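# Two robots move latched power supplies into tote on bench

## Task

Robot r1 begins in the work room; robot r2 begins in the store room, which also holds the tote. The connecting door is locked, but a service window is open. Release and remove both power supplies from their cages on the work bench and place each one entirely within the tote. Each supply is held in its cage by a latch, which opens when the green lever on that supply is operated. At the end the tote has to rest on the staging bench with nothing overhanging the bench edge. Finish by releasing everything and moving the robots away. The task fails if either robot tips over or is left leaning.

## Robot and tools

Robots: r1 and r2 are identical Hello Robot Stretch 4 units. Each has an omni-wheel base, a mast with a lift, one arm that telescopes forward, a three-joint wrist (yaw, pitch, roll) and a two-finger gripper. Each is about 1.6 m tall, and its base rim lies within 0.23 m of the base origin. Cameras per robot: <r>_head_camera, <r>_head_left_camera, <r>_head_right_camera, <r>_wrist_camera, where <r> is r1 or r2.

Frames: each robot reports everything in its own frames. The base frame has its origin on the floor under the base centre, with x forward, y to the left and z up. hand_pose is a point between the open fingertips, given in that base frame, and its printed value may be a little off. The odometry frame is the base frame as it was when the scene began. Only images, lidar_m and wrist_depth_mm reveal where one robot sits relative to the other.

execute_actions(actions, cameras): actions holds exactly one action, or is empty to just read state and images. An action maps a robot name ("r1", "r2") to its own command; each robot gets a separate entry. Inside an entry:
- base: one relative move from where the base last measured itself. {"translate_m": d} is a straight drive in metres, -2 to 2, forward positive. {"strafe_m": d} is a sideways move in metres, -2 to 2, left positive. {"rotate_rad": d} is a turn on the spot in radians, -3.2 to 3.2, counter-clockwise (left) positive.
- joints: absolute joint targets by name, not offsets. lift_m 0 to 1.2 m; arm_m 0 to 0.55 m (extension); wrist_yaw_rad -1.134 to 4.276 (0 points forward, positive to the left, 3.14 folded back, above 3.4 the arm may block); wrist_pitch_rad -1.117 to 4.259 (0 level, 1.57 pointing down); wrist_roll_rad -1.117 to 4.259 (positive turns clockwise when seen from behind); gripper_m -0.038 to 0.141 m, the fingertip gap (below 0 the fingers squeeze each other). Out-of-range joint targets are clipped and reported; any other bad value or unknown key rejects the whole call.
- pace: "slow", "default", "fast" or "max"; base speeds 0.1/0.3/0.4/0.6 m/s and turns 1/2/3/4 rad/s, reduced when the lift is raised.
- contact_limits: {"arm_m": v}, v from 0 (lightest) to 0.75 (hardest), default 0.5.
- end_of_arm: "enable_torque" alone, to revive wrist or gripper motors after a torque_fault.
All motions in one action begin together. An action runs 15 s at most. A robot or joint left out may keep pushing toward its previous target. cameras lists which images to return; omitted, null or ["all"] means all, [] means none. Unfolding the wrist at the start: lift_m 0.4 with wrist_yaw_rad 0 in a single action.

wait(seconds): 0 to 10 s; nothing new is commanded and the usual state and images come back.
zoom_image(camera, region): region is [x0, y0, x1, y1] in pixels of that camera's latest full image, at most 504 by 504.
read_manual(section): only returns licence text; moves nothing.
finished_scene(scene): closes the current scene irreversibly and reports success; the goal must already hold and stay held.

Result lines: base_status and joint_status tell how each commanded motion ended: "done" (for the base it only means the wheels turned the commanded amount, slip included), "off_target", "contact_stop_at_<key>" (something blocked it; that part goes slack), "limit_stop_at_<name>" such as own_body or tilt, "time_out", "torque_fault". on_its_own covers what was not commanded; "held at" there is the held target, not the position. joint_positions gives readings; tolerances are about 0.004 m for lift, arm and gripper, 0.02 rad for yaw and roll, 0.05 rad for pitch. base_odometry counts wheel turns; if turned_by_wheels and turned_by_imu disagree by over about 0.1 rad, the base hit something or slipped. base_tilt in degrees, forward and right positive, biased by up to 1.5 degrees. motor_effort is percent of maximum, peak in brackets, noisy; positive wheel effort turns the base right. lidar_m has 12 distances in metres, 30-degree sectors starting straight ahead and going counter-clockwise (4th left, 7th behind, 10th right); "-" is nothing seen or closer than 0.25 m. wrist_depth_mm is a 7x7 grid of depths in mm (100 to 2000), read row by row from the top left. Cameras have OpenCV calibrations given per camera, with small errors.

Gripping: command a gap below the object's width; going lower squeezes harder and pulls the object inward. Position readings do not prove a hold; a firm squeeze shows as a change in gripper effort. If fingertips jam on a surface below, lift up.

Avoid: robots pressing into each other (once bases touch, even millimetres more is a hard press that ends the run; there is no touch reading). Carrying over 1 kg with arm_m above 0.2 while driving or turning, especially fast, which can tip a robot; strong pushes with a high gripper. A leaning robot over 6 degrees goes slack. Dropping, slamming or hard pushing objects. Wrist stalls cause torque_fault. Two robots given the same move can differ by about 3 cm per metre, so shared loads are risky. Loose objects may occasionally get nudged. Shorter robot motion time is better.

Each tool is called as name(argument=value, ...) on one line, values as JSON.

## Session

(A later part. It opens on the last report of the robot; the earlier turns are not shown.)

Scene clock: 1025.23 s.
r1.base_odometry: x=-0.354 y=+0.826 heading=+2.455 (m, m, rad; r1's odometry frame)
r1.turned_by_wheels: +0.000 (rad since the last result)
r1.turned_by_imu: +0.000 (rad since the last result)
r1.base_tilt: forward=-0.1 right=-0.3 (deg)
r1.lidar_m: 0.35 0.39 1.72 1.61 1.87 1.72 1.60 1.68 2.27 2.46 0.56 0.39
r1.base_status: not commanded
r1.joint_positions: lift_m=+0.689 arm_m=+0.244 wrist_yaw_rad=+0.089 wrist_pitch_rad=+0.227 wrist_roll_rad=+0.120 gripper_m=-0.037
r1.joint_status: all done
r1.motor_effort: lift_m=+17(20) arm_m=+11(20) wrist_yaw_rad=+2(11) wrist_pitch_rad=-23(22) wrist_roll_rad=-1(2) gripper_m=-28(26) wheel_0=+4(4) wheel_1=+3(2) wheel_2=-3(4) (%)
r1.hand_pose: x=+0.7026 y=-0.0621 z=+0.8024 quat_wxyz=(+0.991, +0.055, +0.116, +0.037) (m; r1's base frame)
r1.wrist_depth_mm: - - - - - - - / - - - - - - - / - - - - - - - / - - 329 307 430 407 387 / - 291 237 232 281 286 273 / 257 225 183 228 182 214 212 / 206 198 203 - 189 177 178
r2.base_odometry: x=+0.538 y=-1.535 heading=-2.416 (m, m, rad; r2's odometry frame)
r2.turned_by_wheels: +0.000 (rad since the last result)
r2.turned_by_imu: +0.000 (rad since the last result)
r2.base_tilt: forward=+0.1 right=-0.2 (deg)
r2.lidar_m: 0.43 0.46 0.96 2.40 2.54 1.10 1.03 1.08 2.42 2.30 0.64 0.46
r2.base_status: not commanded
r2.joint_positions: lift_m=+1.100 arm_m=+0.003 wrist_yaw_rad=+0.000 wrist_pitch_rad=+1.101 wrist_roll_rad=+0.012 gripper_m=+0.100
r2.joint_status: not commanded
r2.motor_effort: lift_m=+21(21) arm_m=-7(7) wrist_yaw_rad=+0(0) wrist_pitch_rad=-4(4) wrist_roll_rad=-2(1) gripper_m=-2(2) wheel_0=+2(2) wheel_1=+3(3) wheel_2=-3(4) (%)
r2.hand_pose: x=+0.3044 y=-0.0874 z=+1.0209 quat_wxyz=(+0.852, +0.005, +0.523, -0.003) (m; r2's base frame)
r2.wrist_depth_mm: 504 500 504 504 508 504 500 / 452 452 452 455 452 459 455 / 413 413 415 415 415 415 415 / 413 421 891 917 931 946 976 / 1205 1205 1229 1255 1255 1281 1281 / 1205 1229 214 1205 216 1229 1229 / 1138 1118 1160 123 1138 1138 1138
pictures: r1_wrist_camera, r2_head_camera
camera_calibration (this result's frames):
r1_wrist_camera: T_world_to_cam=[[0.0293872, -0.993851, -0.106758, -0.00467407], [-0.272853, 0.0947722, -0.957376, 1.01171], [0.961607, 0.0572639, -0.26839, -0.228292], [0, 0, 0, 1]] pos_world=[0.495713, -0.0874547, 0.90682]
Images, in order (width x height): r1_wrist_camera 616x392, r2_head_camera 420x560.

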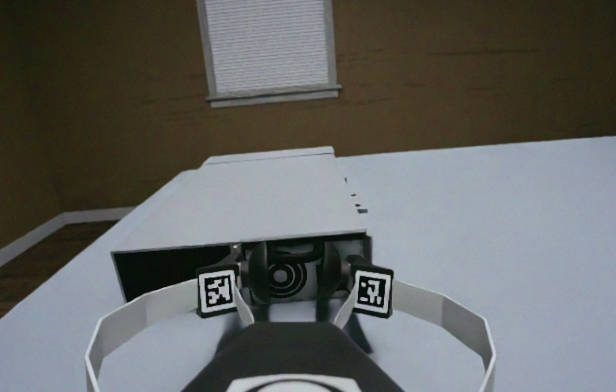

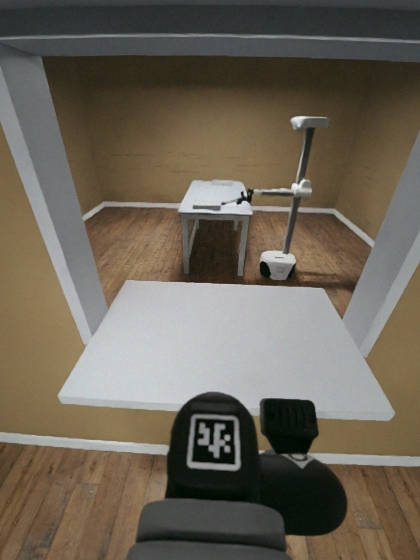

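execute_actions(actions=[{"r1":{"joints":{"arm_m":0.2415,"lift_m":0.6875},"pace":"slow"}}], cameras=[])

execute_actions(actions=[{"r1":{"joints":{"arm_m":0.2395},"pace":"slow"}}], cameras=[])

execute_actions(actions=[{"r1":{"joints":{"arm_m":0.2375},"pace":"slow"}}], cameras=["r1_wrist_camera"])

zoom_image(camera="r1_wrist_camera", region=[200,210,400,320])

Scene clock: 1026.20 s.
r1.base_odometry: x=-0.354 y=+0.826 heading=+2.455 (m, m, rad; r1's odometry frame)
r1.turned_by_wheels: +0.000 (rad since the last result)
r1.turned_by_imu: +0.000 (rad since the last result)
r1.base_tilt: forward=+0.0 right=-0.4 (deg)
r1.lidar_m: 0.34 0.37 1.68 1.65 1.87 1.71 1.59 1.64 2.23 2.45 0.56 0.40
r1.base_status: not commanded
r1.joint_positions: lift_m=+0.688 arm_m=+0.243 wrist_yaw_rad=+0.090 wrist_pitch_rad=+0.226 wrist_roll_rad=+0.120 gripper_m=-0.037
r1.joint_status: all done
r1.motor_effort: lift_m=+17(17) arm_m=-9(10) wrist_yaw_rad=-3(3) wrist_pitch_rad=-17(23) wrist_roll_rad=+0(1) gripper_m=-29(29) wheel_0=+3(4) wheel_1=+2(2) wheel_2=-1(3) (%)
r1.hand_pose: x=+0.7018 y=-0.0617 z=+0.8014 quat_wxyz=(+0.991, +0.055, +0.115, +0.038) (m; r1's base frame)
r1.wrist_depth_mm: - - - - - - - / - - - - - - - / - - - - - - - / - - 329 307 427 407 389 / - 293 237 233 281 285 274 / 258 225 183 226 184 215 213 / 205 196 202 - 189 176 179
r2.base_odometry: x=+0.538 y=-1.535 heading=-2.416 (m, m, rad; r2's odometry frame)
r2.turned_by_wheels: +0.000 (rad since the last result)
r2.turned_by_imu: +0.000 (rad since the last result)
r2.base_tilt: forward=+0.1 right=-0.2 (deg)
r2.lidar_m: 0.42 0.45 0.97 2.42 2.52 1.09 1.01 1.09 2.42 2.30 0.64 0.45
r2.base_status: not commanded
r2.joint_positions: lift_m=+1.100 arm_m=+0.003 wrist_yaw_rad=+0.000 wrist_pitch_rad=+1.101 wrist_roll_rad=+0.012 gripper_m=+0.100
r2.joint_status: not commanded
r2.motor_effort: lift_m=+21(21) arm_m=-8(7) wrist_yaw_rad=+0(0) wrist_pitch_rad=-3(3) wrist_roll_rad=+0(2) gripper_m=-2(2) wheel_0=+3(2) wheel_1=+3(3) wheel_2=-3(3) (%)
r2.hand_pose: x=+0.3044 y=-0.0874 z=+1.0209 quat_wxyz=(+0.852, +0.005, +0.523, -0.003) (m; r2's base frame)
r2.wrist_depth_mm: 504 500 508 504 508 508 504 / 452 452 455 452 459 455 452 / 413 415 413 415 415 413 413 / 415 418 891 917 946 946 976 / 1205 1229 1229 1281 1255 1281 1281 / 1229 1205 213 1229 216 1205 1229 / 1160 1118 1138 123 1118 1118 1160
pictures: none
No camera images: the call's "cameras" was empty. Leave "cameras" out to get every camera's image.

Scene clock: 1026.77 s.
r1.base_odometry: x=-0.355 y=+0.826 heading=+2.455 (m, m, rad; r1's odometry frame)
r1.turned_by_wheels: +0.000 (rad since the last result)
r1.turned_by_imu: +0.000 (rad since the last result)
r1.base_tilt: forward=+0.0 right=-0.4 (deg)
r1.lidar_m: 0.34 0.36 1.72 1.64 1.88 1.69 1.59 1.63 2.23 2.46 0.54 0.39
r1.base_status: not commanded
r1.joint_positions: lift_m=+0.688 arm_m=+0.242 wrist_yaw_rad=+0.093 wrist_pitch_rad=+0.225 wrist_roll_rad=+0.120 gripper_m=-0.037
r1.joint_status: all done
r1.motor_effort: lift_m=+18(18) arm_m=-13(14) wrist_yaw_rad=-11(12) wrist_pitch_rad=-14(17) wrist_roll_rad=-1(2) gripper_m=-30(31) wheel_0=+1(4) wheel_1=+0(2) wheel_2=+3(3) (%)
r1.hand_pose: x=+0.7008 y=-0.0608 z=+0.8016 quat_wxyz=(+0.991, +0.054, +0.115, +0.040) (m; r1's base frame)
r1.wrist_depth_mm: - - - - - - - / - - - - - - - / - - - - - - - / - - 329 307 430 404 387 / - 293 238 234 279 286 273 / 258 225 183 225 183 215 211 / 205 196 202 - 190 177 178
r2.base_odometry: x=+0.538 y=-1.535 heading=-2.416 (m, m, rad; r2's odometry frame)
r2.turned_by_wheels: +0.000 (rad since the last result)
r2.turned_by_imu: +0.000 (rad since the last result)
r2.base_tilt: forward=+0.1 right=-0.2 (deg)
r2.lidar_m: 0.42 0.45 0.97 2.39 2.52 1.07 1.03 1.10 2.40 2.32 0.64 0.45
r2.base_status: not commanded
r2.joint_positions: lift_m=+1.100 arm_m=+0.003 wrist_yaw_rad=+0.000 wrist_pitch_rad=+1.101 wrist_roll_rad=+0.012 gripper_m=+0.100
r2.joint_status: not commanded
r2.motor_effort: lift_m=+21(21) arm_m=-7(7) wrist_yaw_rad=+0(0) wrist_pitch_rad=-3(3) wrist_roll_rad=+0(2) gripper_m=-1(0) wheel_0=+2(2) wheel_1=+3(3) wheel_2=-3(3) (%)
r2.hand_pose: x=+0.3044 y=-0.0874 z=+1.0209 quat_wxyz=(+0.852, +0.005, +0.523, -0.003) (m; r2's base frame)
r2.wrist_depth_mm: 500 500 504 504 500 508 504 / 455 455 455 459 455 455 452 / 413 413 415 413 418 413 415 / 413 418 917 917 931 960 976 / 1205 1205 1205 1255 1229 1281 1281 / 1229 1229 213 1205 216 1205 1229 / 1138 1118 1138 123 1138 1138 1138
pictures: none
No camera images: the call's "cameras" was empty. Leave "cameras" out to get every camera's image.

Scene clock: 1027.33 s.
r1.base_odometry: x=-0.355 y=+0.826 heading=+2.455 (m, m, rad; r1's odometry frame)
r1.turned_by_wheels: +0.000 (rad since the last result)
r1.turned_by_imu: +0.000 (rad since the last result)
r1.base_tilt: forward=-0.1 right=-0.4 (deg)
r1.lidar_m: 0.33 0.37 1.70 1.63 1.90 1.72 1.62 1.67 2.23 2.47 0.53 0.38
r1.base_status: not commanded
r1.joint_positions: lift_m=+0.688 arm_m=+0.240 wrist_yaw_rad=+0.094 wrist_pitch_rad=+0.225 wrist_roll_rad=+0.120 gripper_m=-0.037
r1.joint_status: all done
r1.motor_effort: lift_m=+19(19) arm_m=-13(14) wrist_yaw_rad=-13(14) wrist_pitch_rad=-14(14) wrist_roll_rad=-1(1) gripper_m=-32(33) wheel_0=+0(1) wheel_1=-1(1) wheel_2=+4(5) (%)
r1.hand_pose: x=+0.6989 y=-0.0606 z=+0.8016 quat_wxyz=(+0.991, +0.054, +0.115, +0.040) (m; r1's base frame)
r1.wrist_depth_mm: - - - - - - - / - - - - - - - / - - - - - - - / - - 327 304 433 404 389 / - 294 241 235 281 285 272 / 257 224 183 225 181 215 211 / 204 196 202 - 189 175 178
r2.base_odometry: x=+0.538 y=-1.535 heading=-2.416 (m, m, rad; r2's odometry frame)
r2.turned_by_wheels: +0.000 (rad since the last result)
r2.turned_by_imu: +0.000 (rad since the last result)
r2.base_tilt: forward=+0.1 right=-0.2 (deg)
r2.lidar_m: 0.44 0.44 0.96 2.41 2.54 1.08 1.03 1.12 2.40 2.31 0.63 0.47
r2.base_status: not commanded
r2.joint_positions: lift_m=+1.100 arm_m=+0.003 wrist_yaw_rad=+0.000 wrist_pitch_rad=+1.101 wrist_roll_rad=+0.012 gripper_m=+0.100
r2.joint_status: not commanded
r2.motor_effort: lift_m=+21(21) arm_m=-7(7) wrist_yaw_rad=+0(0) wrist_pitch_rad=-3(3) wrist_roll_rad=-1(2) gripper_m=+0(1) wheel_0=+2(2) wheel_1=+3(3) wheel_2=-2(3) (%)
r2.hand_pose: x=+0.3044 y=-0.0874 z=+1.0209 quat_wxyz=(+0.852, +0.005, +0.523, -0.003) (m; r2's base frame)
r2.wrist_depth_mm: 500 504 504 500 504 508 504 / 452 455 455 455 455 455 455 / 415 415 415 413 413 415 415 / 410 418 904 931 946 946 976 / 1205 1229 1205 1281 1229 1308 1281 / 1205 1229 213 1229 216 1229 1229 / 1160 1118 1138 123 1160 1138 1160
pictures: r1_wrist_camera
camera_calibration (this result's frames):
r1_wrist_camera: T_world_to_cam=[[0.0349449, -0.993653, -0.106922, -0.00686488], [-0.270697, 0.0935774, -0.958106, 1.00875], [0.96203, 0.0624245, -0.265709, -0.227193], [0, 0, 0, 1]] pos_world=[0.491873, -0.0870356, 0.905392]
Images, in order (width x height): r1_wrist_camera 616x392.

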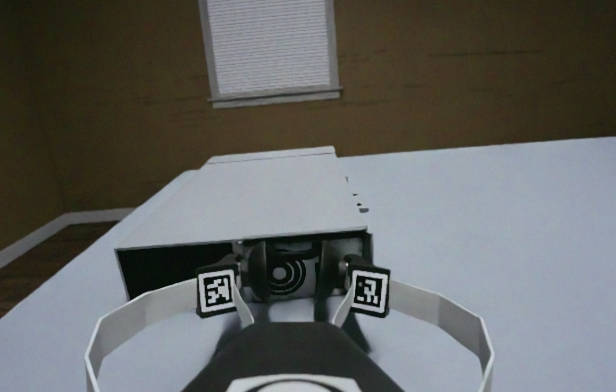

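Region (200, 210, 400, 320) of r1_wrist_camera's 616x392 image, scaled by 2.520; it fills the top 277 rows of this view, and the rest is white.

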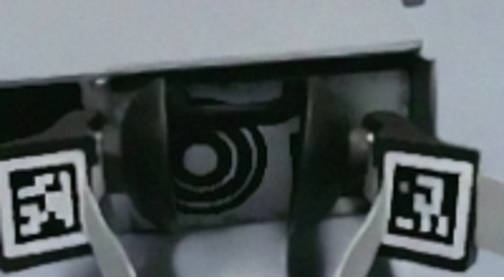

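execute_actions(actions=[{"r1":{"joints":{"arm_m":0.2445,"gripper_m":-0.01},"pace":"slow"}}], cameras=["r1_wrist_camera","r1_head_camera"])

zoom_image(camera="r1_head_camera", region=[195,345,245,380])

Scene clock: 1028.93 s.
r1.base_odometry: x=-0.354 y=+0.826 heading=+2.454 (m, m, rad; r1's odometry frame)
r1.turned_by_wheels: -0.001 (rad since the last result)
r1.turned_by_imu: +0.002 (rad since the last result)
r1.base_tilt: forward=-0.1 right=-0.4 (deg)
r1.lidar_m: 0.37 0.39 1.69 1.63 1.89 1.68 1.60 1.66 2.21 2.45 0.58 0.40
r1.base_status: not commanded
r1.joint_positions: lift_m=+0.688 arm_m=+0.242 wrist_yaw_rad=+0.080 wrist_pitch_rad=+0.226 wrist_roll_rad=+0.120 gripper_m=-0.010
r1.joint_status: all done
r1.on_its_own: wrist_yaw_rad is at rest, and its effort (+26) is outside its rest range (-13 to +13)
r1.motor_effort: lift_m=+18(18) arm_m=+15(19) wrist_yaw_rad=+26(29) wrist_pitch_rad=-18(19) wrist_roll_rad=+0(1) gripper_m=-14(30) wheel_0=+5(4) wheel_1=+3(4) wheel_2=-11(11) (%)
r1.hand_pose: x=+0.6999 y=-0.0646 z=+0.8012 quat_wxyz=(+0.991, +0.055, +0.115, +0.033) (m; r1's base frame)
r1.wrist_depth_mm: - - - - - - - / - - - - - - - / - - - - - - - / - - 330 307 433 407 389 / - 282 237 237 293 286 274 / 258 226 187 225 184 219 213 / 205 196 203 - 190 176 179
r2.base_odometry: x=+0.538 y=-1.535 heading=-2.416 (m, m, rad; r2's odometry frame)
r2.turned_by_wheels: +0.000 (rad since the last result)
r2.turned_by_imu: +0.000 (rad since the last result)
r2.base_tilt: forward=+0.1 right=-0.2 (deg)
r2.lidar_m: 0.43 0.46 0.98 2.42 2.52 1.09 1.03 1.12 2.40 2.31 0.62 0.44
r2.base_status: not commanded
r2.joint_positions: lift_m=+1.100 arm_m=+0.003 wrist_yaw_rad=+0.000 wrist_pitch_rad=+1.101 wrist_roll_rad=+0.012 gripper_m=+0.100
r2.joint_status: not commanded
r2.motor_effort: lift_m=+21(21) arm_m=-7(7) wrist_yaw_rad=+0(0) wrist_pitch_rad=-4(3) wrist_roll_rad=+0(1) gripper_m=-2(2) wheel_0=+3(2) wheel_1=+3(3) wheel_2=-3(3) (%)
r2.hand_pose: x=+0.3044 y=-0.0874 z=+1.0209 quat_wxyz=(+0.852, +0.005, +0.523, -0.003) (m; r2's base frame)
r2.wrist_depth_mm: 504 504 504 504 504 500 504 / 452 452 455 455 459 455 455 / 413 413 413 415 415 415 415 / 410 421 904 931 931 976 976 / 1205 1255 1205 1255 1229 1281 1281 / 1229 1229 213 1229 216 1229 1229 / 1160 1118 1138 123 1160 1138 1160
pictures: r1_head_camera, r1_wrist_camera
camera_calibration (this result's frames):
r1_wrist_camera: T_world_to_cam=[[0.0207254, -0.994061, -0.106835, -0.00114406], [-0.270756, 0.0972838, -0.95772, 1.009], [0.962425, 0.0487752, -0.267131, -0.228083], [0, 0, 0, 1]] pos_world=[0.492728, -0.0881715, 0.905285]
Images, in order (width x height): r1_head_camera 420x560, r1_wrist_camera 616x392.

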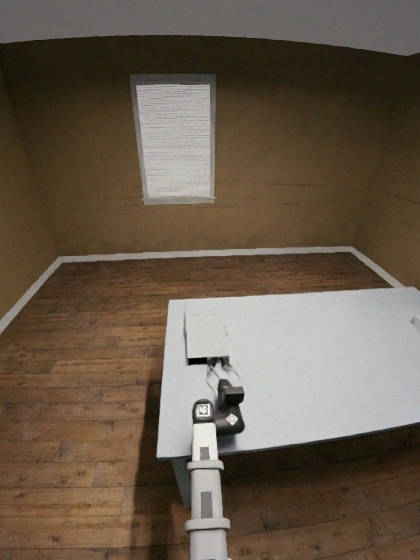

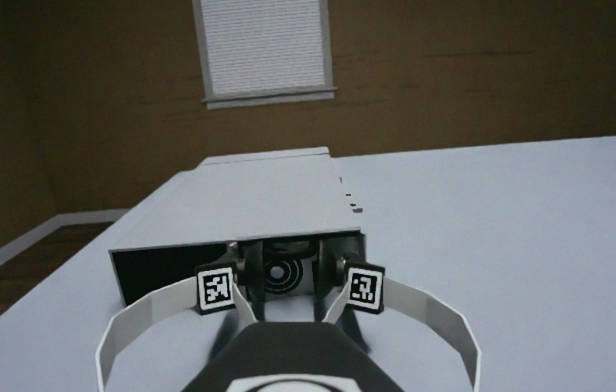

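Region (195, 345, 245, 380) of r1_head_camera's 420x560 image, scaled by 10.080, with more detail than that image has; it fills the top 353 rows of this view, and the rest is white.

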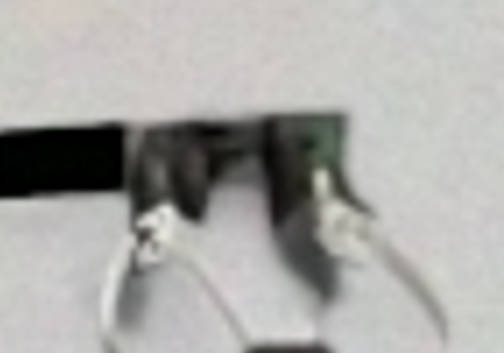

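execute_actions(actions=[{"r1":{"joints":{"arm_m":0.228,"gripper_m":0.03},"pace":"slow"}}], cameras=[])

execute_actions(actions=[{"r1":{"joints":{"arm_m":0.20,"lift_m":0.6885}}}], cameras=["r1_wrist_camera"])

zoom_image(camera="r1_wrist_camera", region=[220,210,400,310])

Scene clock: 1030.77 s.
r1.base_odometry: x=-0.355 y=+0.826 heading=+2.454 (m, m, rad; r1's odometry frame)
r1.turned_by_wheels: +0.000 (rad since the last result)
r1.turned_by_imu: +0.002 (rad since the last result)
r1.base_tilt: forward=+0.0 right=-0.4 (deg)
r1.lidar_m: 0.36 0.40 1.68 1.63 1.89 1.69 1.61 1.66 2.25 2.46 0.58 0.37
r1.base_status: not commanded
r1.joint_positions: lift_m=+0.688 arm_m=+0.230 wrist_yaw_rad=+0.089 wrist_pitch_rad=+0.222 wrist_roll_rad=+0.120 gripper_m=+0.030
r1.joint_status: all done
r1.motor_effort: lift_m=+19(18) arm_m=-9(17) wrist_yaw_rad=+3(30) wrist_pitch_rad=-5(17) wrist_roll_rad=+0(2) gripper_m=-5(17) wheel_0=-3(5) wheel_1=-1(4) wheel_2=-1(11) (%)
r1.hand_pose: x=+0.6886 y=-0.0621 z=+0.8024 quat_wxyz=(+0.991, +0.055, +0.113, +0.037) (m; r1's base frame)
r1.wrist_depth_mm: - - - - - - - / - - - - - - - / - - - - - - - / - - 340 317 439 418 397 / - 304 254 247 286 290 278 / 262 255 192 215 189 223 216 / 208 195 206 - 186 179 181
r2.base_odometry: x=+0.538 y=-1.535 heading=-2.416 (m, m, rad; r2's odometry frame)
r2.turned_by_wheels: +0.000 (rad since the last result)
r2.turned_by_imu: +0.000 (rad since the last result)
r2.base_tilt: forward=+0.1 right=-0.2 (deg)
r2.lidar_m: 0.43 0.46 0.96 2.42 2.50 1.09 1.03 1.10 2.43 2.31 0.63 0.47
r2.base_status: not commanded
r2.joint_positions: lift_m=+1.100 arm_m=+0.003 wrist_yaw_rad=+0.000 wrist_pitch_rad=+1.101 wrist_roll_rad=+0.012 gripper_m=+0.100
r2.joint_status: not commanded
r2.motor_effort: lift_m=+21(21) arm_m=-8(7) wrist_yaw_rad=+0(0) wrist_pitch_rad=-3(3) wrist_roll_rad=-2(3) gripper_m=-2(1) wheel_0=+2(2) wheel_1=+3(3) wheel_2=-3(3) (%)
r2.hand_pose: x=+0.3044 y=-0.0874 z=+1.0209 quat_wxyz=(+0.852, +0.005, +0.523, -0.003) (m; r2's base frame)
r2.wrist_depth_mm: 500 504 504 504 504 508 504 / 452 455 455 455 459 455 459 / 413 413 415 415 415 415 415 / 413 418 904 931 931 946 976 / 1205 1229 1205 1281 1229 1281 1281 / 1205 1205 213 1205 216 1229 1229 / 1138 1138 1138 123 1160 1138 1138
pictures: none
No camera images: the call's "cameras" was empty. Leave "cameras" out to get every camera's image.

Scene clock: 1031.57 s.
r1.base_odometry: x=-0.355 y=+0.826 heading=+2.454 (m, m, rad; r1's odometry frame)
r1.turned_by_wheels: +0.000 (rad since the last result)
r1.turned_by_imu: +0.000 (rad since the last result)
r1.base_tilt: forward=+0.0 right=-0.3 (deg)
r1.lidar_m: 0.35 0.36 1.71 1.65 1.87 1.72 1.58 1.69 2.26 2.44 0.52 0.39
r1.base_status: not commanded
r1.joint_positions: lift_m=+0.688 arm_m=+0.202 wrist_yaw_rad=+0.090 wrist_pitch_rad=+0.222 wrist_roll_rad=+0.120 gripper_m=+0.030
r1.joint_status: all done
r1.motor_effort: lift_m=+23(22) arm_m=-9(13) wrist_yaw_rad=-2(1) wrist_pitch_rad=-4(7) wrist_roll_rad=-1(1) gripper_m=-2(5) wheel_0=-2(2) wheel_1=-1(1) wheel_2=-1(1) (%)
r1.hand_pose: x=+0.6606 y=-0.0618 z=+0.8030 quat_wxyz=(+0.991, +0.055, +0.113, +0.038) (m; r1's base frame)
r1.wrist_depth_mm: - - - - - - - / - - - - - - - / - - - - - - - / - - 340 317 439 418 399 / - 325 314 274 301 291 279 / 263 255 193 216 189 224 216 / 208 197 206 - 186 179 181
r2.base_odometry: x=+0.538 y=-1.535 heading=-2.416 (m, m, rad; r2's odometry frame)
r2.turned_by_wheels: +0.000 (rad since the last result)
r2.turned_by_imu: +0.000 (rad since the last result)
r2.base_tilt: forward=+0.1 right=-0.2 (deg)
r2.lidar_m: 0.42 0.47 0.97 2.40 2.52 1.07 1.03 1.10 2.43 2.29 0.61 0.46
r2.base_status: not commanded
r2.joint_positions: lift_m=+1.100 arm_m=+0.003 wrist_yaw_rad=+0.000 wrist_pitch_rad=+1.101 wrist_roll_rad=+0.012 gripper_m=+0.100
r2.joint_status: not commanded
r2.motor_effort: lift_m=+21(21) arm_m=-7(8) wrist_yaw_rad=+0(0) wrist_pitch_rad=-3(3) wrist_roll_rad=-1(1) gripper_m=-2(1) wheel_0=+2(2) wheel_1=+3(3) wheel_2=-3(3) (%)
r2.hand_pose: x=+0.3044 y=-0.0874 z=+1.0209 quat_wxyz=(+0.852, +0.005, +0.523, -0.003) (m; r2's base frame)
r2.wrist_depth_mm: 500 500 504 500 504 508 504 / 452 455 455 455 455 455 455 / 413 415 413 415 413 415 415 / 413 418 904 917 931 960 991 / 1229 1229 1255 1281 1229 1281 1281 / 1229 1229 213 1205 216 1229 1229 / 1138 1118 1160 123 1138 1138 1138
pictures: r1_wrist_camera
camera_calibration (this result's frames):
r1_wrist_camera: T_world_to_cam=[[0.0309068, -0.99377, -0.10708, -0.00382027], [-0.267708, 0.0949869, -0.958807, 0.998535], [0.963004, 0.0582999, -0.263104, -0.192904], [0, 0, 0, 1]] pos_world=[0.453201, -0.087398, 0.906239]
Images, in order (width x height): r1_wrist_camera 616x392.

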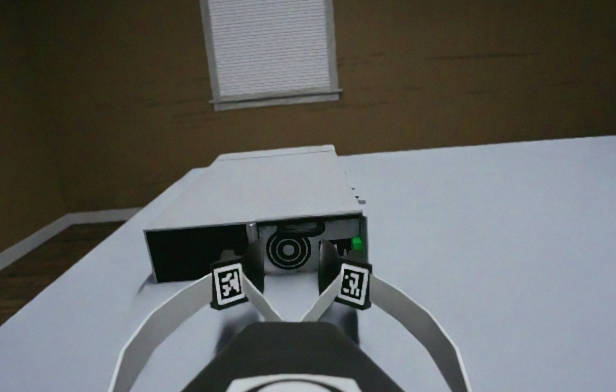

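Region (220, 210, 400, 310) of r1_wrist_camera's 616x392 image, scaled by 2.800.

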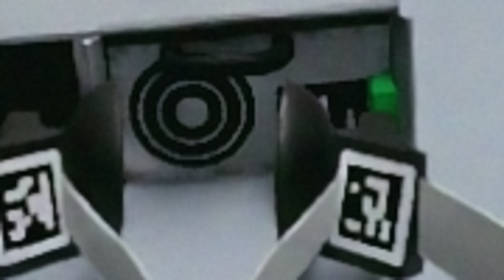

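execute_actions(actions=[{"r1":{"base":{"strafe_m":-0.044},"joints":{"wrist_yaw_rad":0.2,"gripper_m":0.035,"lift_m":0.689}}}], cameras=[])

execute_actions(actions=[{"r1":{"joints":{"arm_m":0.212},"pace":"slow"}}], cameras=["r1_wrist_camera"])

zoom_image(camera="r1_wrist_camera", region=[220,210,400,310])

Scene clock: 1032.90 s.
r1.base_odometry: x=-0.327 y=+0.860 heading=+2.454 (m, m, rad; r1's odometry frame)
r1.turned_by_wheels: +0.000 (rad since the last result)
r1.turned_by_imu: +0.000 (rad since the last result)
r1.base_tilt: forward=-0.1 right=-0.3 (deg)
r1.lidar_m: 0.35 0.37 1.74 1.67 1.93 1.68 1.61 1.68 2.26 2.41 0.55 0.38
r1.base_status: done
r1.joint_positions: lift_m=+0.689 arm_m=+0.202 wrist_yaw_rad=+0.200 wrist_pitch_rad=+0.222 wrist_roll_rad=+0.120 gripper_m=+0.035
r1.joint_status: all done
r1.motor_effort: lift_m=+23(23) arm_m=-9(9) wrist_yaw_rad=-1(0) wrist_pitch_rad=-5(6) wrist_roll_rad=-3(2) gripper_m=-2(5) wheel_0=-1(8) wheel_1=+0(9) wheel_2=+1(2) (%)
r1.hand_pose: x=+0.6656 y=-0.0298 z=+0.8035 quat_wxyz=(+0.988, +0.048, +0.116, +0.092) (m; r1's base frame)
r1.wrist_depth_mm: - - - - - - - / - - - - - - - / - - - - - - - / - - 342 320 436 418 399 / - 325 297 272 300 293 281 / 265 255 193 229 193 224 216 / 210 197 207 - 187 180 181
r2.base_odometry: x=+0.538 y=-1.535 heading=-2.416 (m, m, rad; r2's odometry frame)
r2.turned_by_wheels: +0.000 (rad since the last result)
r2.turned_by_imu: +0.000 (rad since the last result)
r2.base_tilt: forward=+0.2 right=-0.2 (deg)
r2.lidar_m: 0.43 0.46 0.92 2.40 2.51 1.09 1.03 1.11 2.42 2.32 0.66 0.47
r2.base_status: not commanded
r2.joint_positions: lift_m=+1.100 arm_m=+0.003 wrist_yaw_rad=+0.000 wrist_pitch_rad=+1.101 wrist_roll_rad=+0.012 gripper_m=+0.100
r2.joint_status: not commanded
r2.motor_effort: lift_m=+21(21) arm_m=-7(7) wrist_yaw_rad=+0(0) wrist_pitch_rad=-3(3) wrist_roll_rad=-1(2) gripper_m=-2(2) wheel_0=+3(3) wheel_1=+3(3) wheel_2=-3(3) (%)
r2.hand_pose: x=+0.3044 y=-0.0874 z=+1.0209 quat_wxyz=(+0.852, +0.005, +0.523, -0.003) (m; r2's base frame)
r2.wrist_depth_mm: 500 504 504 504 504 504 500 / 455 452 455 452 455 455 455 / 413 413 415 413 415 415 415 / 413 418 904 917 931 946 960 / 1229 1205 1229 1255 1229 1281 1255 / 1229 1205 214 1255 216 1229 1229 / 1138 1138 1118 123 1138 1138 1138
pictures: none
No camera images: the call's "cameras" was empty. Leave "cameras" out to get every camera's image.

Scene clock: 1033.87 s.
r1.base_odometry: x=-0.327 y=+0.860 heading=+2.454 (m, m, rad; r1's odometry frame)
r1.turned_by_wheels: +0.000 (rad since the last result)
r1.turned_by_imu: +0.000 (rad since the last result)
r1.base_tilt: forward=-0.1 right=-0.4 (deg)
r1.lidar_m: 0.36 0.34 1.75 1.68 1.91 1.70 1.60 1.66 2.23 2.42 0.56 0.41
r1.base_status: not commanded
r1.joint_positions: lift_m=+0.689 arm_m=+0.210 wrist_yaw_rad=+0.200 wrist_pitch_rad=+0.222 wrist_roll_rad=+0.120 gripper_m=+0.035
r1.joint_status: all done
r1.motor_effort: lift_m=+23(23) arm_m=+9(6) wrist_yaw_rad=-2(3) wrist_pitch_rad=-6(5) wrist_roll_rad=-1(1) gripper_m=-4(2) wheel_0=-1(1) wheel_1=+0(0) wheel_2=+1(1) (%)
r1.hand_pose: x=+0.6745 y=-0.0298 z=+0.8035 quat_wxyz=(+0.988, +0.048, +0.116, +0.092) (m; r1's base frame)
r1.wrist_depth_mm: - - - - - - - / - - - - - - - / - - - - - - - / - - 343 319 442 418 399 / - 324 265 262 298 294 281 / 264 255 193 229 194 223 216 / 210 198 206 - 187 180 182
r2.base_odometry: x=+0.538 y=-1.535 heading=-2.416 (m, m, rad; r2's odometry frame)
r2.turned_by_wheels: +0.000 (rad since the last result)
r2.turned_by_imu: +0.000 (rad since the last result)
r2.base_tilt: forward=+0.1 right=-0.2 (deg)
r2.lidar_m: 0.43 0.45 0.96 2.39 2.50 1.09 1.00 1.09 2.41 2.30 0.65 0.45
r2.base_status: not commanded
r2.joint_positions: lift_m=+1.100 arm_m=+0.003 wrist_yaw_rad=+0.000 wrist_pitch_rad=+1.101 wrist_roll_rad=+0.012 gripper_m=+0.100
r2.joint_status: not commanded
r2.motor_effort: lift_m=+21(21) arm_m=-7(8) wrist_yaw_rad=+0(0) wrist_pitch_rad=-2(3) wrist_roll_rad=+0(1) gripper_m=+0(2) wheel_0=+2(2) wheel_1=+3(3) wheel_2=-3(3) (%)
r2.hand_pose: x=+0.3044 y=-0.0874 z=+1.0209 quat_wxyz=(+0.852, +0.005, +0.523, -0.003) (m; r2's base frame)
r2.wrist_depth_mm: 500 504 500 500 508 504 508 / 452 455 455 455 455 455 459 / 415 413 415 415 413 415 415 / 410 421 904 931 931 960 960 / 1229 1205 1229 1255 1229 1281 1281 / 1205 1205 213 1205 216 1255 1229 / 1138 1118 1138 123 1160 1118 1138
pictures: r1_wrist_camera
camera_calibration (this result's frames):
r1_wrist_camera: T_world_to_cam=[[0.139789, -0.984375, -0.107079, -0.0455598], [-0.276539, 0.0650266, -0.9588, 1.00474], [0.950782, 0.163641, -0.263128, -0.19662], [0, 0, 0, 1]] pos_world=[0.471162, -0.0780078, 0.906733]
Images, in order (width x height): r1_wrist_camera 616x392.

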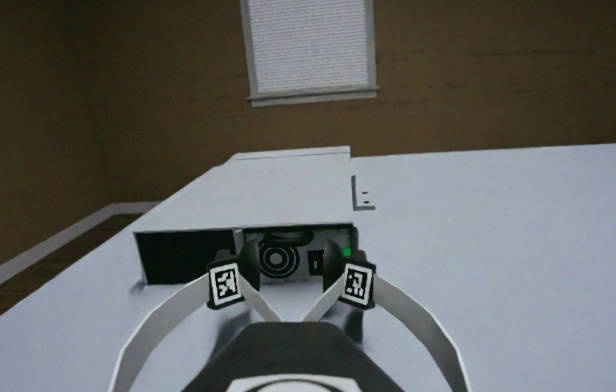

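Region (220, 210, 400, 310) of r1_wrist_camera's 616x392 image, scaled by 2.800.

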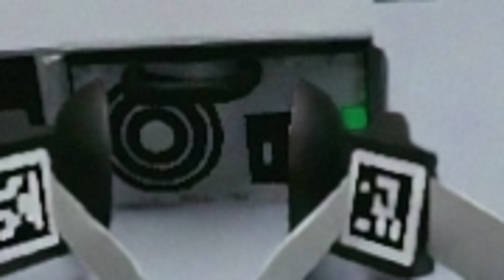

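~1.3 mm too far right; correct and advance.

execute_actions(actions=[{"r1":{"base":{"strafe_m":0.0013},"joints":{"arm_m":0.2275},"pace":"slow"}}], cameras=[])

execute_actions(actions=[{"r1":{"base":{"strafe_m":0.006},"joints":{"arm_m":0.229,"gripper_m":0.03},"pace":"slow"}}], cameras=[])

execute_actions(actions=[{"r1":{"base":{"strafe_m":0.004},"joints":{"arm_m":0.2305,"gripper_m":0.024},"pace":"slow"}}], cameras=[])

execute_actions(actions=[{"r1":{"base":{"strafe_m":0.005},"joints":{"arm_m":0.2315},"pace":"slow"}}], cameras=["r1_wrist_camera"])

zoom_image(camera="r1_wrist_camera", region=[220,210,400,310])

Scene clock: 1035.20 s.
r1.base_odometry: x=-0.328 y=+0.859 heading=+2.454 (m, m, rad; r1's odometry frame)
r1.turned_by_wheels: +0.000 (rad since the last result)
r1.turned_by_imu: +0.000 (rad since the last result)
r1.base_tilt: forward=+0.0 right=-0.4 (deg)
r1.lidar_m: 0.36 0.39 1.76 1.68 1.90 1.71 1.62 1.66 2.22 2.41 0.58 0.39
r1.base_status: done
r1.joint_positions: lift_m=+0.689 arm_m=+0.226 wrist_yaw_rad=+0.200 wrist_pitch_rad=+0.222 wrist_roll_rad=+0.120 gripper_m=+0.035
r1.joint_status: all done
r1.motor_effort: lift_m=+23(23) arm_m=+10(12) wrist_yaw_rad=-1(0) wrist_pitch_rad=-6(6) wrist_roll_rad=-1(0) gripper_m=-3(5) wheel_0=+0(0) wheel_1=-2(5) wheel_2=+0(1) (%)
r1.hand_pose: x=+0.6898 y=-0.0299 z=+0.8034 quat_wxyz=(+0.988, +0.048, +0.116, +0.092) (m; r1's base frame)
r1.wrist_depth_mm: - - - - - - - / - - - - - - - / - - - - - - - / - - 345 319 439 418 399 / - 310 256 246 304 293 281 / 265 256 193 229 191 224 217 / 209 197 206 - 187 179 181
r2.base_odometry: x=+0.538 y=-1.535 heading=-2.416 (m, m, rad; r2's odometry frame)
r2.turned_by_wheels: +0.000 (rad since the last result)
r2.turned_by_imu: +0.000 (rad since the last result)
r2.base_tilt: forward=+0.1 right=-0.2 (deg)
r2.lidar_m: 0.43 0.44 0.94 2.39 2.54 1.08 1.02 1.08 2.41 2.28 0.64 0.44
r2.base_status: not commanded
r2.joint_positions: lift_m=+1.100 arm_m=+0.003 wrist_yaw_rad=+0.000 wrist_pitch_rad=+1.101 wrist_roll_rad=+0.012 gripper_m=+0.100
r2.joint_status: not commanded
r2.motor_effort: lift_m=+21(21) arm_m=-7(7) wrist_yaw_rad=+0(0) wrist_pitch_rad=-3(4) wrist_roll_rad=-2(3) gripper_m=-1(2) wheel_0=+2(2) wheel_1=+3(3) wheel_2=-3(3) (%)
r2.hand_pose: x=+0.3044 y=-0.0874 z=+1.0209 quat_wxyz=(+0.852, +0.005, +0.523, -0.003) (m; r2's base frame)
r2.wrist_depth_mm: 500 500 500 504 508 508 504 / 452 452 455 455 455 455 455 / 410 413 415 415 415 413 415 / 415 418 917 917 946 946 960 / 1205 1229 1229 1255 1229 1281 1281 / 1229 1205 213 1205 216 1229 1229 / 1138 1118 1138 123 1160 1138 1160
pictures: none
No camera images: the call's "cameras" was empty. Leave "cameras" out to get every camera's image.

Scene clock: 1035.93 s.
r1.base_odometry: x=-0.331 y=+0.855 heading=+2.454 (m, m, rad; r1's odometry frame)
r1.turned_by_wheels: +0.000 (rad since the last result)
r1.turned_by_imu: +0.000 (rad since the last result)
r1.base_tilt: forward=+0.0 right=-0.4 (deg)
r1.lidar_m: 0.37 0.38 1.71 1.67 1.90 1.71 1.61 1.64 2.24 2.42 0.58 0.39
r1.base_status: done
r1.joint_positions: lift_m=+0.689 arm_m=+0.227 wrist_yaw_rad=+0.195 wrist_pitch_rad=+0.223 wrist_roll_rad=+0.120 gripper_m=+0.030
r1.joint_status: all done
r1.motor_effort: lift_m=+23(23) arm_m=+10(15) wrist_yaw_rad=+12(12) wrist_pitch_rad=-7(8) wrist_roll_rad=+1(2) gripper_m=-4(4) wheel_0=-3(7) wheel_1=+1(3) wheel_2=-2(2) (%)
r1.hand_pose: x=+0.6911 y=-0.0312 z=+0.8033 quat_wxyz=(+0.988, +0.049, +0.116, +0.090) (m; r1's base frame)
r1.wrist_depth_mm: - - - - - - - / - - - - - - - / - - - - - - - / - - 342 317 433 415 397 / - 307 258 246 300 291 278 / 264 256 192 224 193 224 216 / 208 197 206 - 190 179 181
r2.base_odometry: x=+0.538 y=-1.535 heading=-2.416 (m, m, rad; r2's odometry frame)
r2.turned_by_wheels: +0.000 (rad since the last result)
r2.turned_by_imu: +0.000 (rad since the last result)
r2.base_tilt: forward=+0.1 right=-0.2 (deg)
r2.lidar_m: 0.40 0.47 0.94 2.40 2.48 1.08 1.03 1.09 2.39 2.32 0.66 0.46
r2.base_status: not commanded
r2.joint_positions: lift_m=+1.100 arm_m=+0.003 wrist_yaw_rad=+0.000 wrist_pitch_rad=+1.101 wrist_roll_rad=+0.012 gripper_m=+0.100
r2.joint_status: not commanded
r2.motor_effort: lift_m=+21(21) arm_m=-7(7) wrist_yaw_rad=+0(0) wrist_pitch_rad=-3(3) wrist_roll_rad=-3(2) gripper_m=-2(1) wheel_0=+2(2) wheel_1=+3(3) wheel_2=-3(3) (%)
r2.hand_pose: x=+0.3044 y=-0.0874 z=+1.0209 quat_wxyz=(+0.852, +0.005, +0.523, -0.003) (m; r2's base frame)
r2.wrist_depth_mm: 500 504 504 504 504 504 500 / 452 452 452 455 455 455 452 / 413 413 413 415 415 413 415 / 413 421 904 917 946 960 976 / 1205 1205 1229 1281 1229 1281 1281 / 1229 1229 213 1229 216 1229 1229 / 1138 1138 1138 123 1138 1138 1160
pictures: none
No camera images: the call's "cameras" was empty. Leave "cameras" out to get every camera's image.

Scene clock: 1036.63 s.
r1.base_odometry: x=-0.334 y=+0.852 heading=+2.453 (m, m, rad; r1's odometry frame)
r1.turned_by_wheels: -0.001 (rad since the last result)
r1.turned_by_imu: +0.000 (rad since the last result)
r1.base_tilt: forward=-0.1 right=-0.3 (deg)
r1.lidar_m: 0.36 0.37 1.75 1.66 1.91 1.71 1.62 1.69 2.24 2.42 0.55 0.38
r1.base_status: done
r1.joint_positions: lift_m=+0.689 arm_m=+0.229 wrist_yaw_rad=+0.194 wrist_pitch_rad=+0.223 wrist_roll_rad=+0.120 gripper_m=+0.024
r1.joint_status: all done
r1.on_its_own: wrist_yaw_rad is at rest, and its effort (+15) is outside its rest range (-13 to +13)
r1.motor_effort: lift_m=+23(23) arm_m=+9(11) wrist_yaw_rad=+15(14) wrist_pitch_rad=-10(10) wrist_roll_rad=-3(0) gripper_m=-5(4) wheel_0=-4(6) wheel_1=+1(6) wheel_2=-3(3) (%)
r1.hand_pose: x=+0.6927 y=-0.0315 z=+0.8032 quat_wxyz=(+0.988, +0.049, +0.116, +0.089) (m; r1's base frame)
r1.wrist_depth_mm: - - - - - - - / - - - - - - - / - - - - - - - / - - 340 317 430 415 397 / - 306 255 241 300 289 279 / 264 256 195 216 189 223 216 / 208 196 206 - 191 178 181
r2.base_odometry: x=+0.538 y=-1.535 heading=-2.416 (m, m, rad; r2's odometry frame)
r2.turned_by_wheels: +0.000 (rad since the last result)
r2.turned_by_imu: +0.000 (rad since the last result)
r2.base_tilt: forward=+0.2 right=-0.2 (deg)
r2.lidar_m: 0.45 0.44 0.93 2.41 2.53 1.08 1.03 1.09 2.41 2.30 0.67 0.44
r2.base_status: not commanded
r2.joint_positions: lift_m=+1.100 arm_m=+0.003 wrist_yaw_rad=+0.000 wrist_pitch_rad=+1.101 wrist_roll_rad=+0.012 gripper_m=+0.100
r2.joint_status: not commanded
r2.motor_effort: lift_m=+21(21) arm_m=-7(7) wrist_yaw_rad=+0(0) wrist_pitch_rad=-4(4) wrist_roll_rad=-1(1) gripper_m=-1(2) wheel_0=+2(2) wheel_1=+3(3) wheel_2=-3(3) (%)
r2.hand_pose: x=+0.3044 y=-0.0874 z=+1.0209 quat_wxyz=(+0.852, +0.005, +0.523, -0.003) (m; r2's base frame)
r2.wrist_depth_mm: 504 500 504 508 504 504 504 / 452 452 452 459 455 455 452 / 413 415 415 415 415 415 415 / 413 421 904 931 931 960 976 / 1205 1205 1229 1255 1229 1281 1308 / 1229 1205 213 1229 216 1205 1205 / 1138 1118 1138 123 1160 1138 1138
pictures: none
No camera images: the call's "cameras" was empty. Leave "cameras" out to get every camera's image.

Scene clock: 1037.33 s.
r1.base_odometry: x=-0.337 y=+0.848 heading=+2.452 (m, m, rad; r1's odometry frame)
r1.turned_by_wheels: -0.001 (rad since the last result)
r1.turned_by_imu: -0.001 (rad since the last result)
r1.base_tilt: forward=+0.0 right=-0.4 (deg)
r1.lidar_m: 0.37 0.38 1.72 1.68 1.88 1.68 1.60 1.66 2.26 2.40 0.53 0.38
r1.base_status: done
r1.joint_positions: lift_m=+0.689 arm_m=+0.230 wrist_yaw_rad=+0.192 wrist_pitch_rad=+0.223 wrist_roll_rad=+0.120 gripper_m=+0.024
r1.joint_status: all done
r1.on_its_own: wrist_yaw_rad is at rest, and its effort (+22) is outside its rest range (-13 to +13)
r1.motor_effort: lift_m=+23(23) arm_m=+10(8) wrist_yaw_rad=+22(21) wrist_pitch_rad=-10(10) wrist_roll_rad=-1(2) gripper_m=-6(5) wheel_0=-6(8) wheel_1=-1(6) wheel_2=-3(3) (%)
r1.hand_pose: x=+0.6934 y=-0.0321 z=+0.8031 quat_wxyz=(+0.988, +0.049, +0.116, +0.088) (m; r1's base frame)
r1.wrist_depth_mm: - - - - - - - / - - - - - - - / - - - - - - - / - - 338 317 433 415 397 / - 306 257 243 286 290 279 / 263 254 195 226 190 223 216 / 208 196 206 - 191 178 181
r2.base_odometry: x=+0.538 y=-1.535 heading=-2.416 (m, m, rad; r2's odometry frame)
r2.turned_by_wheels: +0.000 (rad since the last result)
r2.turned_by_imu: +0.000 (rad since the last result)
r2.base_tilt: forward=+0.0 right=-0.2 (deg)
r2.lidar_m: 0.42 0.44 0.93 2.43 2.50 1.07 1.00 1.11 2.42 2.30 0.66 0.47
r2.base_status: not commanded
r2.joint_positions: lift_m=+1.100 arm_m=+0.003 wrist_yaw_rad=+0.000 wrist_pitch_rad=+1.101 wrist_roll_rad=+0.012 gripper_m=+0.100
r2.joint_status: not commanded
r2.motor_effort: lift_m=+21(21) arm_m=-8(7) wrist_yaw_rad=+0(1) wrist_pitch_rad=-3(3) wrist_roll_rad=-2(2) gripper_m=-1(1) wheel_0=+3(2) wheel_1=+3(3) wheel_2=-3(3) (%)
r2.hand_pose: x=+0.3044 y=-0.0874 z=+1.0209 quat_wxyz=(+0.852, +0.005, +0.523, -0.003) (m; r2's base frame)
r2.wrist_depth_mm: 500 504 504 504 500 508 504 / 452 452 455 455 455 455 455 / 413 413 413 415 413 413 415 / 415 421 904 931 931 976 991 / 1229 1229 1229 1255 1229 1281 1255 / 1205 1205 213 1205 216 1229 1229 / 1138 1138 1160 123 1138 1118 1160
pictures: r1_wrist_camera
camera_calibration (this result's frames):
r1_wrist_camera: T_world_to_cam=[[0.131943, -0.985465, -0.107008, -0.0451678], [-0.277175, 0.0669671, -0.958483, 1.01005], [0.951717, 0.156125, -0.26431, -0.21426], [0, 0, 0, 1]] pos_world=[0.489835, -0.0787001, 0.906652]
Images, in order (width x height): r1_wrist_camera 616x392.

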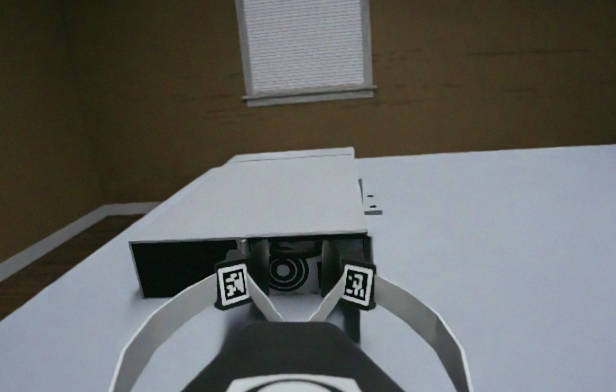

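Region (220, 210, 400, 310) of r1_wrist_camera's 616x392 image, scaled by 2.800.

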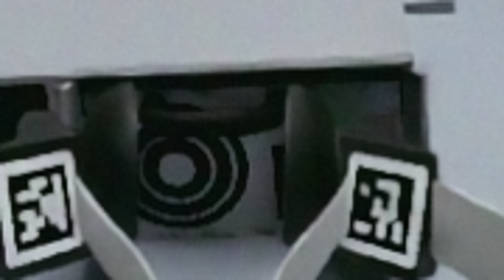

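execute_actions(actions=[{"r1":{"base":{"strafe_m":0.007},"joints":{"arm_m":0.2331,"gripper_m":0.022,"wrist_yaw_rad":0.175},"pace":"slow"}}], cameras=[])

execute_actions(actions=[{"r1":{"base":{"strafe_m":0.0074},"joints":{"arm_m":0.2352,"gripper_m":0.021,"wrist_yaw_rad":0.15},"pace":"slow"}}], cameras=[])

execute_actions(actions=[{"r1":{"base":{"strafe_m":0.008},"joints":{"arm_m":0.2376,"gripper_m":0.02,"wrist_yaw_rad":0.125},"pace":"slow"}}], cameras=[])

execute_actions(actions=[{"r1":{"base":{"strafe_m":0.008},"joints":{"arm_m":0.240,"gripper_m":0.019,"wrist_yaw_rad":0.10},"pace":"slow"}}], cameras=["r1_wrist_camera","r1_head_camera"])

zoom_image(camera="r1_head_camera", region=[195,345,245,380])

Scene clock: 1038.47 s.
r1.base_odometry: x=-0.341 y=+0.843 heading=+2.452 (m, m, rad; r1's odometry frame)
r1.turned_by_wheels: -0.001 (rad since the last result)
r1.turned_by_imu: -0.001 (rad since the last result)
r1.base_tilt: forward=+0.0 right=-0.3 (deg)
r1.lidar_m: 0.34 0.37 1.71 1.65 1.89 1.70 1.59 1.66 2.27 2.44 0.55 0.38
r1.base_status: done
r1.joint_positions: lift_m=+0.689 arm_m=+0.231 wrist_yaw_rad=+0.169 wrist_pitch_rad=+0.223 wrist_roll_rad=+0.120 gripper_m=+0.022
r1.joint_status: all done
r1.on_its_own: wrist_yaw_rad is at rest, and its effort (+17) is outside its rest range (-13 to +13)
r1.motor_effort: lift_m=+23(23) arm_m=+9(8) wrist_yaw_rad=+17(20) wrist_pitch_rad=-10(9) wrist_roll_rad=+0(1) gripper_m=-6(6) wheel_0=-5(9) wheel_1=+1(1) wheel_2=-3(3) (%)
r1.hand_pose: x=+0.6943 y=-0.0390 z=+0.8031 quat_wxyz=(+0.989, +0.050, +0.116, +0.077) (m; r1's base frame)
r1.wrist_depth_mm: - - - - - - - / - - - - - - - / - - - - - - - / - - 340 315 433 418 397 / - 304 248 240 287 291 279 / 260 255 193 216 189 223 214 / 207 197 206 - 191 178 181
r2.base_odometry: x=+0.538 y=-1.535 heading=-2.416 (m, m, rad; r2's odometry frame)
r2.turned_by_wheels: +0.000 (rad since the last result)
r2.turned_by_imu: +0.000 (rad since the last result)
r2.base_tilt: forward=+0.0 right=-0.2 (deg)
r2.lidar_m: 0.42 0.45 0.96 2.41 2.50 1.09 1.02 1.09 2.39 2.32 0.63 0.46
r2.base_status: not commanded
r2.joint_positions: lift_m=+1.100 arm_m=+0.003 wrist_yaw_rad=+0.000 wrist_pitch_rad=+1.101 wrist_roll_rad=+0.012 gripper_m=+0.100
r2.joint_status: not commanded
r2.motor_effort: lift_m=+21(21) arm_m=-7(7) wrist_yaw_rad=+0(0) wrist_pitch_rad=-3(3) wrist_roll_rad=-2(2) gripper_m=-1(1) wheel_0=+2(2) wheel_1=+3(3) wheel_2=-3(3) (%)
r2.hand_pose: x=+0.3044 y=-0.0874 z=+1.0209 quat_wxyz=(+0.852, +0.005, +0.523, -0.003) (m; r2's base frame)
r2.wrist_depth_mm: 500 504 504 504 504 504 500 / 452 452 452 455 455 455 455 / 413 413 413 415 415 415 415 / 413 418 904 904 931 946 976 / 1205 1205 1229 1281 1255 1308 1281 / 1205 1205 213 1229 216 1205 1205 / 1138 1138 1138 123 1160 1118 1138
pictures: none
No camera images: the call's "cameras" was empty. Leave "cameras" out to get every camera's image.

Scene clock: 1039.27 s.
r1.base_odometry: x=-0.346 y=+0.837 heading=+2.451 (m, m, rad; r1's odometry frame)
r1.turned_by_wheels: -0.001 (rad since the last result)
r1.turned_by_imu: -0.001 (rad since the last result)
r1.base_tilt: forward=+0.0 right=-0.4 (deg)
r1.lidar_m: 0.36 0.38 1.72 1.63 1.88 1.68 1.60 1.67 2.26 2.46 0.59 0.39
r1.base_status: done
r1.joint_positions: lift_m=+0.689 arm_m=+0.233 wrist_yaw_rad=+0.144 wrist_pitch_rad=+0.223 wrist_roll_rad=+0.120 gripper_m=+0.021
r1.joint_status: all done
r1.on_its_own: wrist_yaw_rad is at rest, and its effort (+16) is outside its rest range (-13 to +13)
r1.motor_effort: lift_m=+23(23) arm_m=+10(12) wrist_yaw_rad=+16(16) wrist_pitch_rad=-11(10) wrist_roll_rad=-1(1) gripper_m=-7(9) wheel_0=-5(10) wheel_1=-1(7) wheel_2=-2(3) (%)
r1.hand_pose: x=+0.6953 y=-0.0462 z=+0.8031 quat_wxyz=(+0.990, +0.052, +0.115, +0.065) (m; r1's base frame)
r1.wrist_depth_mm: - - - - - - - / - - - - - - - / - - - - - - - / - - 340 317 433 418 399 / - 303 247 241 286 290 278 / 262 256 189 225 189 222 216 / 208 196 205 - 191 178 180
r2.base_odometry: x=+0.538 y=-1.535 heading=-2.416 (m, m, rad; r2's odometry frame)
r2.turned_by_wheels: +0.000 (rad since the last result)
r2.turned_by_imu: +0.000 (rad since the last result)
r2.base_tilt: forward=+0.1 right=-0.2 (deg)
r2.lidar_m: 0.44 0.46 0.96 2.41 2.51 1.09 1.04 1.12 2.41 2.31 0.65 0.45
r2.base_status: not commanded
r2.joint_positions: lift_m=+1.100 arm_m=+0.003 wrist_yaw_rad=+0.000 wrist_pitch_rad=+1.101 wrist_roll_rad=+0.012 gripper_m=+0.100
r2.joint_status: not commanded
r2.motor_effort: lift_m=+21(21) arm_m=-7(7) wrist_yaw_rad=+0(0) wrist_pitch_rad=-4(3) wrist_roll_rad=-2(1) gripper_m=-1(2) wheel_0=+2(3) wheel_1=+3(3) wheel_2=-3(3) (%)
r2.hand_pose: x=+0.3044 y=-0.0874 z=+1.0209 quat_wxyz=(+0.852, +0.005, +0.523, -0.003) (m; r2's base frame)
r2.wrist_depth_mm: 500 504 500 504 504 504 504 / 452 452 455 452 455 455 455 / 415 413 413 415 413 415 415 / 413 418 904 931 946 960 960 / 1205 1229 1229 1281 1255 1281 1308 / 1205 1255 213 1229 216 1229 1229 / 1138 1118 1138 123 1160 1118 1160
pictures: none
No camera images: the call's "cameras" was empty. Leave "cameras" out to get every camera's image.

Scene clock: 1040.07 s.
r1.base_odometry: x=-0.351 y=+0.831 heading=+2.451 (m, m, rad; r1's odometry frame)
r1.turned_by_wheels: -0.001 (rad since the last result)
r1.turned_by_imu: +0.000 (rad since the last result)
r1.base_tilt: forward=-0.1 right=-0.4 (deg)
r1.lidar_m: 0.36 0.39 1.70 1.63 1.88 1.69 1.59 1.68 2.22 2.44 0.57 0.40
r1.base_status: done
r1.joint_positions: lift_m=+0.689 arm_m=+0.236 wrist_yaw_rad=+0.119 wrist_pitch_rad=+0.224 wrist_roll_rad=+0.120 gripper_m=+0.020
r1.joint_status: all done
r1.on_its_own: wrist_yaw_rad is at rest, and its effort (+16) is outside its rest range (-13 to +13)
r1.motor_effort: lift_m=+23(23) arm_m=+10(13) wrist_yaw_rad=+16(18) wrist_pitch_rad=-11(11) wrist_roll_rad=-3(1) gripper_m=-8(8) wheel_0=-4(6) wheel_1=+1(5) wheel_2=-3(2) (%)
r1.hand_pose: x=+0.6964 y=-0.0534 z=+0.8030 quat_wxyz=(+0.991, +0.053, +0.115, +0.052) (m; r1's base frame)
r1.wrist_depth_mm: - - - - - - - / - - - - - - - / - - - - - - - / - - 340 317 439 413 399 / - 296 246 241 287 290 279 / 262 251 190 215 190 223 216 / 207 199 206 - 191 177 181
r2.base_odometry: x=+0.538 y=-1.535 heading=-2.416 (m, m, rad; r2's odometry frame)
r2.turned_by_wheels: +0.000 (rad since the last result)
r2.turned_by_imu: +0.000 (rad since the last result)
r2.base_tilt: forward=+0.1 right=-0.2 (deg)
r2.lidar_m: 0.42 0.45 0.95 2.43 2.53 1.06 1.02 1.11 2.40 2.32 0.65 0.48
r2.base_status: not commanded
r2.joint_positions: lift_m=+1.100 arm_m=+0.003 wrist_yaw_rad=+0.000 wrist_pitch_rad=+1.101 wrist_roll_rad=+0.012 gripper_m=+0.100
r2.joint_status: not commanded
r2.motor_effort: lift_m=+21(21) arm_m=-7(7) wrist_yaw_rad=+0(0) wrist_pitch_rad=-3(3) wrist_roll_rad=-2(2) gripper_m=-1(1) wheel_0=+2(2) wheel_1=+3(3) wheel_2=-3(3) (%)
r2.hand_pose: x=+0.3044 y=-0.0874 z=+1.0209 quat_wxyz=(+0.852, +0.005, +0.523, -0.003) (m; r2's base frame)
r2.wrist_depth_mm: 500 504 504 504 504 504 504 / 452 455 455 455 455 455 455 / 413 413 415 418 415 415 415 / 415 418 904 931 931 960 976 / 1205 1255 1229 1281 1229 1255 1281 / 1205 1229 213 1229 216 1229 1229 / 1138 1138 1138 123 1138 1138 1160
pictures: none
No camera images: the call's "cameras" was empty. Leave "cameras" out to get every camera's image.

Scene clock: 1040.87 s.
r1.base_odometry: x=-0.356 y=+0.825 heading=+2.450 (m, m, rad; r1's odometry frame)
r1.turned_by_wheels: -0.001 (rad since the last result)
r1.turned_by_imu: -0.001 (rad since the last result)
r1.base_tilt: forward=-0.2 right=-0.4 (deg)
r1.lidar_m: 0.37 0.37 1.71 1.65 1.87 1.71 1.59 1.67 2.20 2.46 0.58 0.38
r1.base_status: done
r1.joint_positions: lift_m=+0.689 arm_m=+0.238 wrist_yaw_rad=+0.094 wrist_pitch_rad=+0.224 wrist_roll_rad=+0.120 gripper_m=+0.019
r1.joint_status: all done
r1.on_its_own: wrist_yaw_rad is at rest, and its effort (+17) is outside its rest range (-13 to +13)
r1.motor_effort: lift_m=+23(23) arm_m=+11(10) wrist_yaw_rad=+17(18) wrist_pitch_rad=-11(11) wrist_roll_rad=-1(2) gripper_m=-6(7) wheel_0=-5(3) wheel_1=-1(6) wheel_2=-3(4) (%)
r1.hand_pose: x=+0.6972 y=-0.0607 z=+0.8030 quat_wxyz=(+0.991, +0.054, +0.114, +0.040) (m; r1's base frame)
r1.wrist_depth_mm: - - - - - - - / - - - - - - - / - - - - - - - / - - 338 315 436 415 394 / - 296 243 241 285 290 278 / 262 251 190 225 190 223 216 / 207 198 205 - 191 177 181
r2.base_odometry: x=+0.538 y=-1.535 heading=-2.416 (m, m, rad; r2's odometry frame)
r2.turned_by_wheels: +0.000 (rad since the last result)
r2.turned_by_imu: +0.000 (rad since the last result)
r2.base_tilt: forward=+0.1 right=-0.2 (deg)
r2.lidar_m: 0.43 0.47 0.93 2.42 2.52 1.08 1.03 1.08 2.41 2.30 0.67 0.45
r2.base_status: not commanded
r2.joint_positions: lift_m=+1.100 arm_m=+0.003 wrist_yaw_rad=+0.000 wrist_pitch_rad=+1.101 wrist_roll_rad=+0.012 gripper_m=+0.100
r2.joint_status: not commanded
r2.motor_effort: lift_m=+21(21) arm_m=-7(8) wrist_yaw_rad=+0(0) wrist_pitch_rad=-3(3) wrist_roll_rad=-2(1) gripper_m=+0(2) wheel_0=+2(2) wheel_1=+3(3) wheel_2=-3(3) (%)
r2.hand_pose: x=+0.3044 y=-0.0874 z=+1.0209 quat_wxyz=(+0.852, +0.005, +0.523, -0.003) (m; r2's base frame)
r2.wrist_depth_mm: 496 504 504 504 508 504 500 / 452 452 455 455 459 455 459 / 413 413 415 415 415 415 413 / 413 421 904 931 946 960 976 / 1205 1205 1229 1255 1229 1281 1281 / 1229 1229 213 1229 215 1205 1205 / 1138 1118 1160 123 1138 1118 1160
pictures: r1_head_camera, r1_wrist_camera
camera_calibration (this result's frames):
r1_wrist_camera: T_world_to_cam=[[0.0345651, -0.993663, -0.106951, -0.00650275], [-0.269763, 0.0937666, -0.958351, 1.00923], [0.962306, 0.061977, -0.264812, -0.226163], [0, 0, 0, 1]] pos_world=[0.490117, -0.0870772, 0.906615]
Images, in order (width x height): r1_head_camera 420x560, r1_wrist_camera 616x392.

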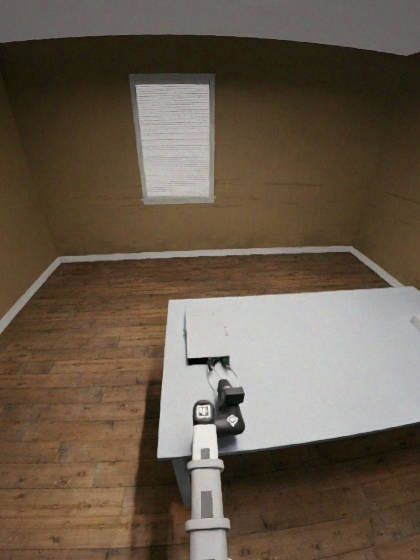

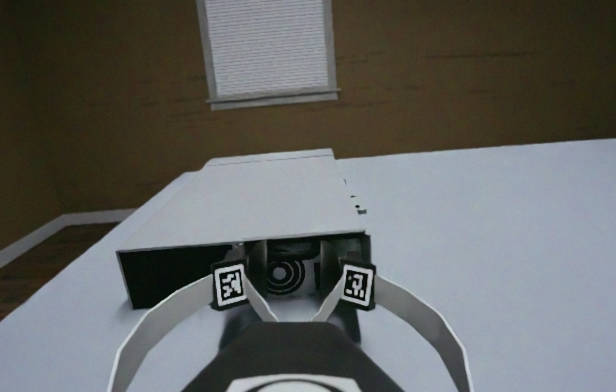

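Region (195, 345, 245, 380) of r1_head_camera's 420x560 image, scaled by 10.080, with more detail than that image has; it fills the top 353 rows of this view, and the rest is white.

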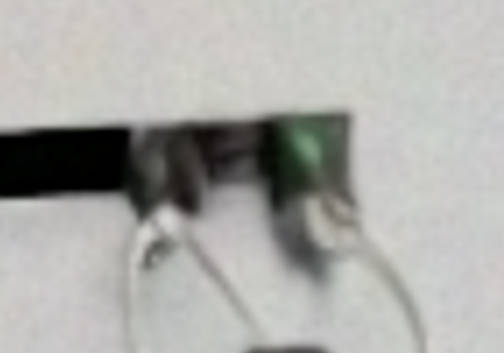

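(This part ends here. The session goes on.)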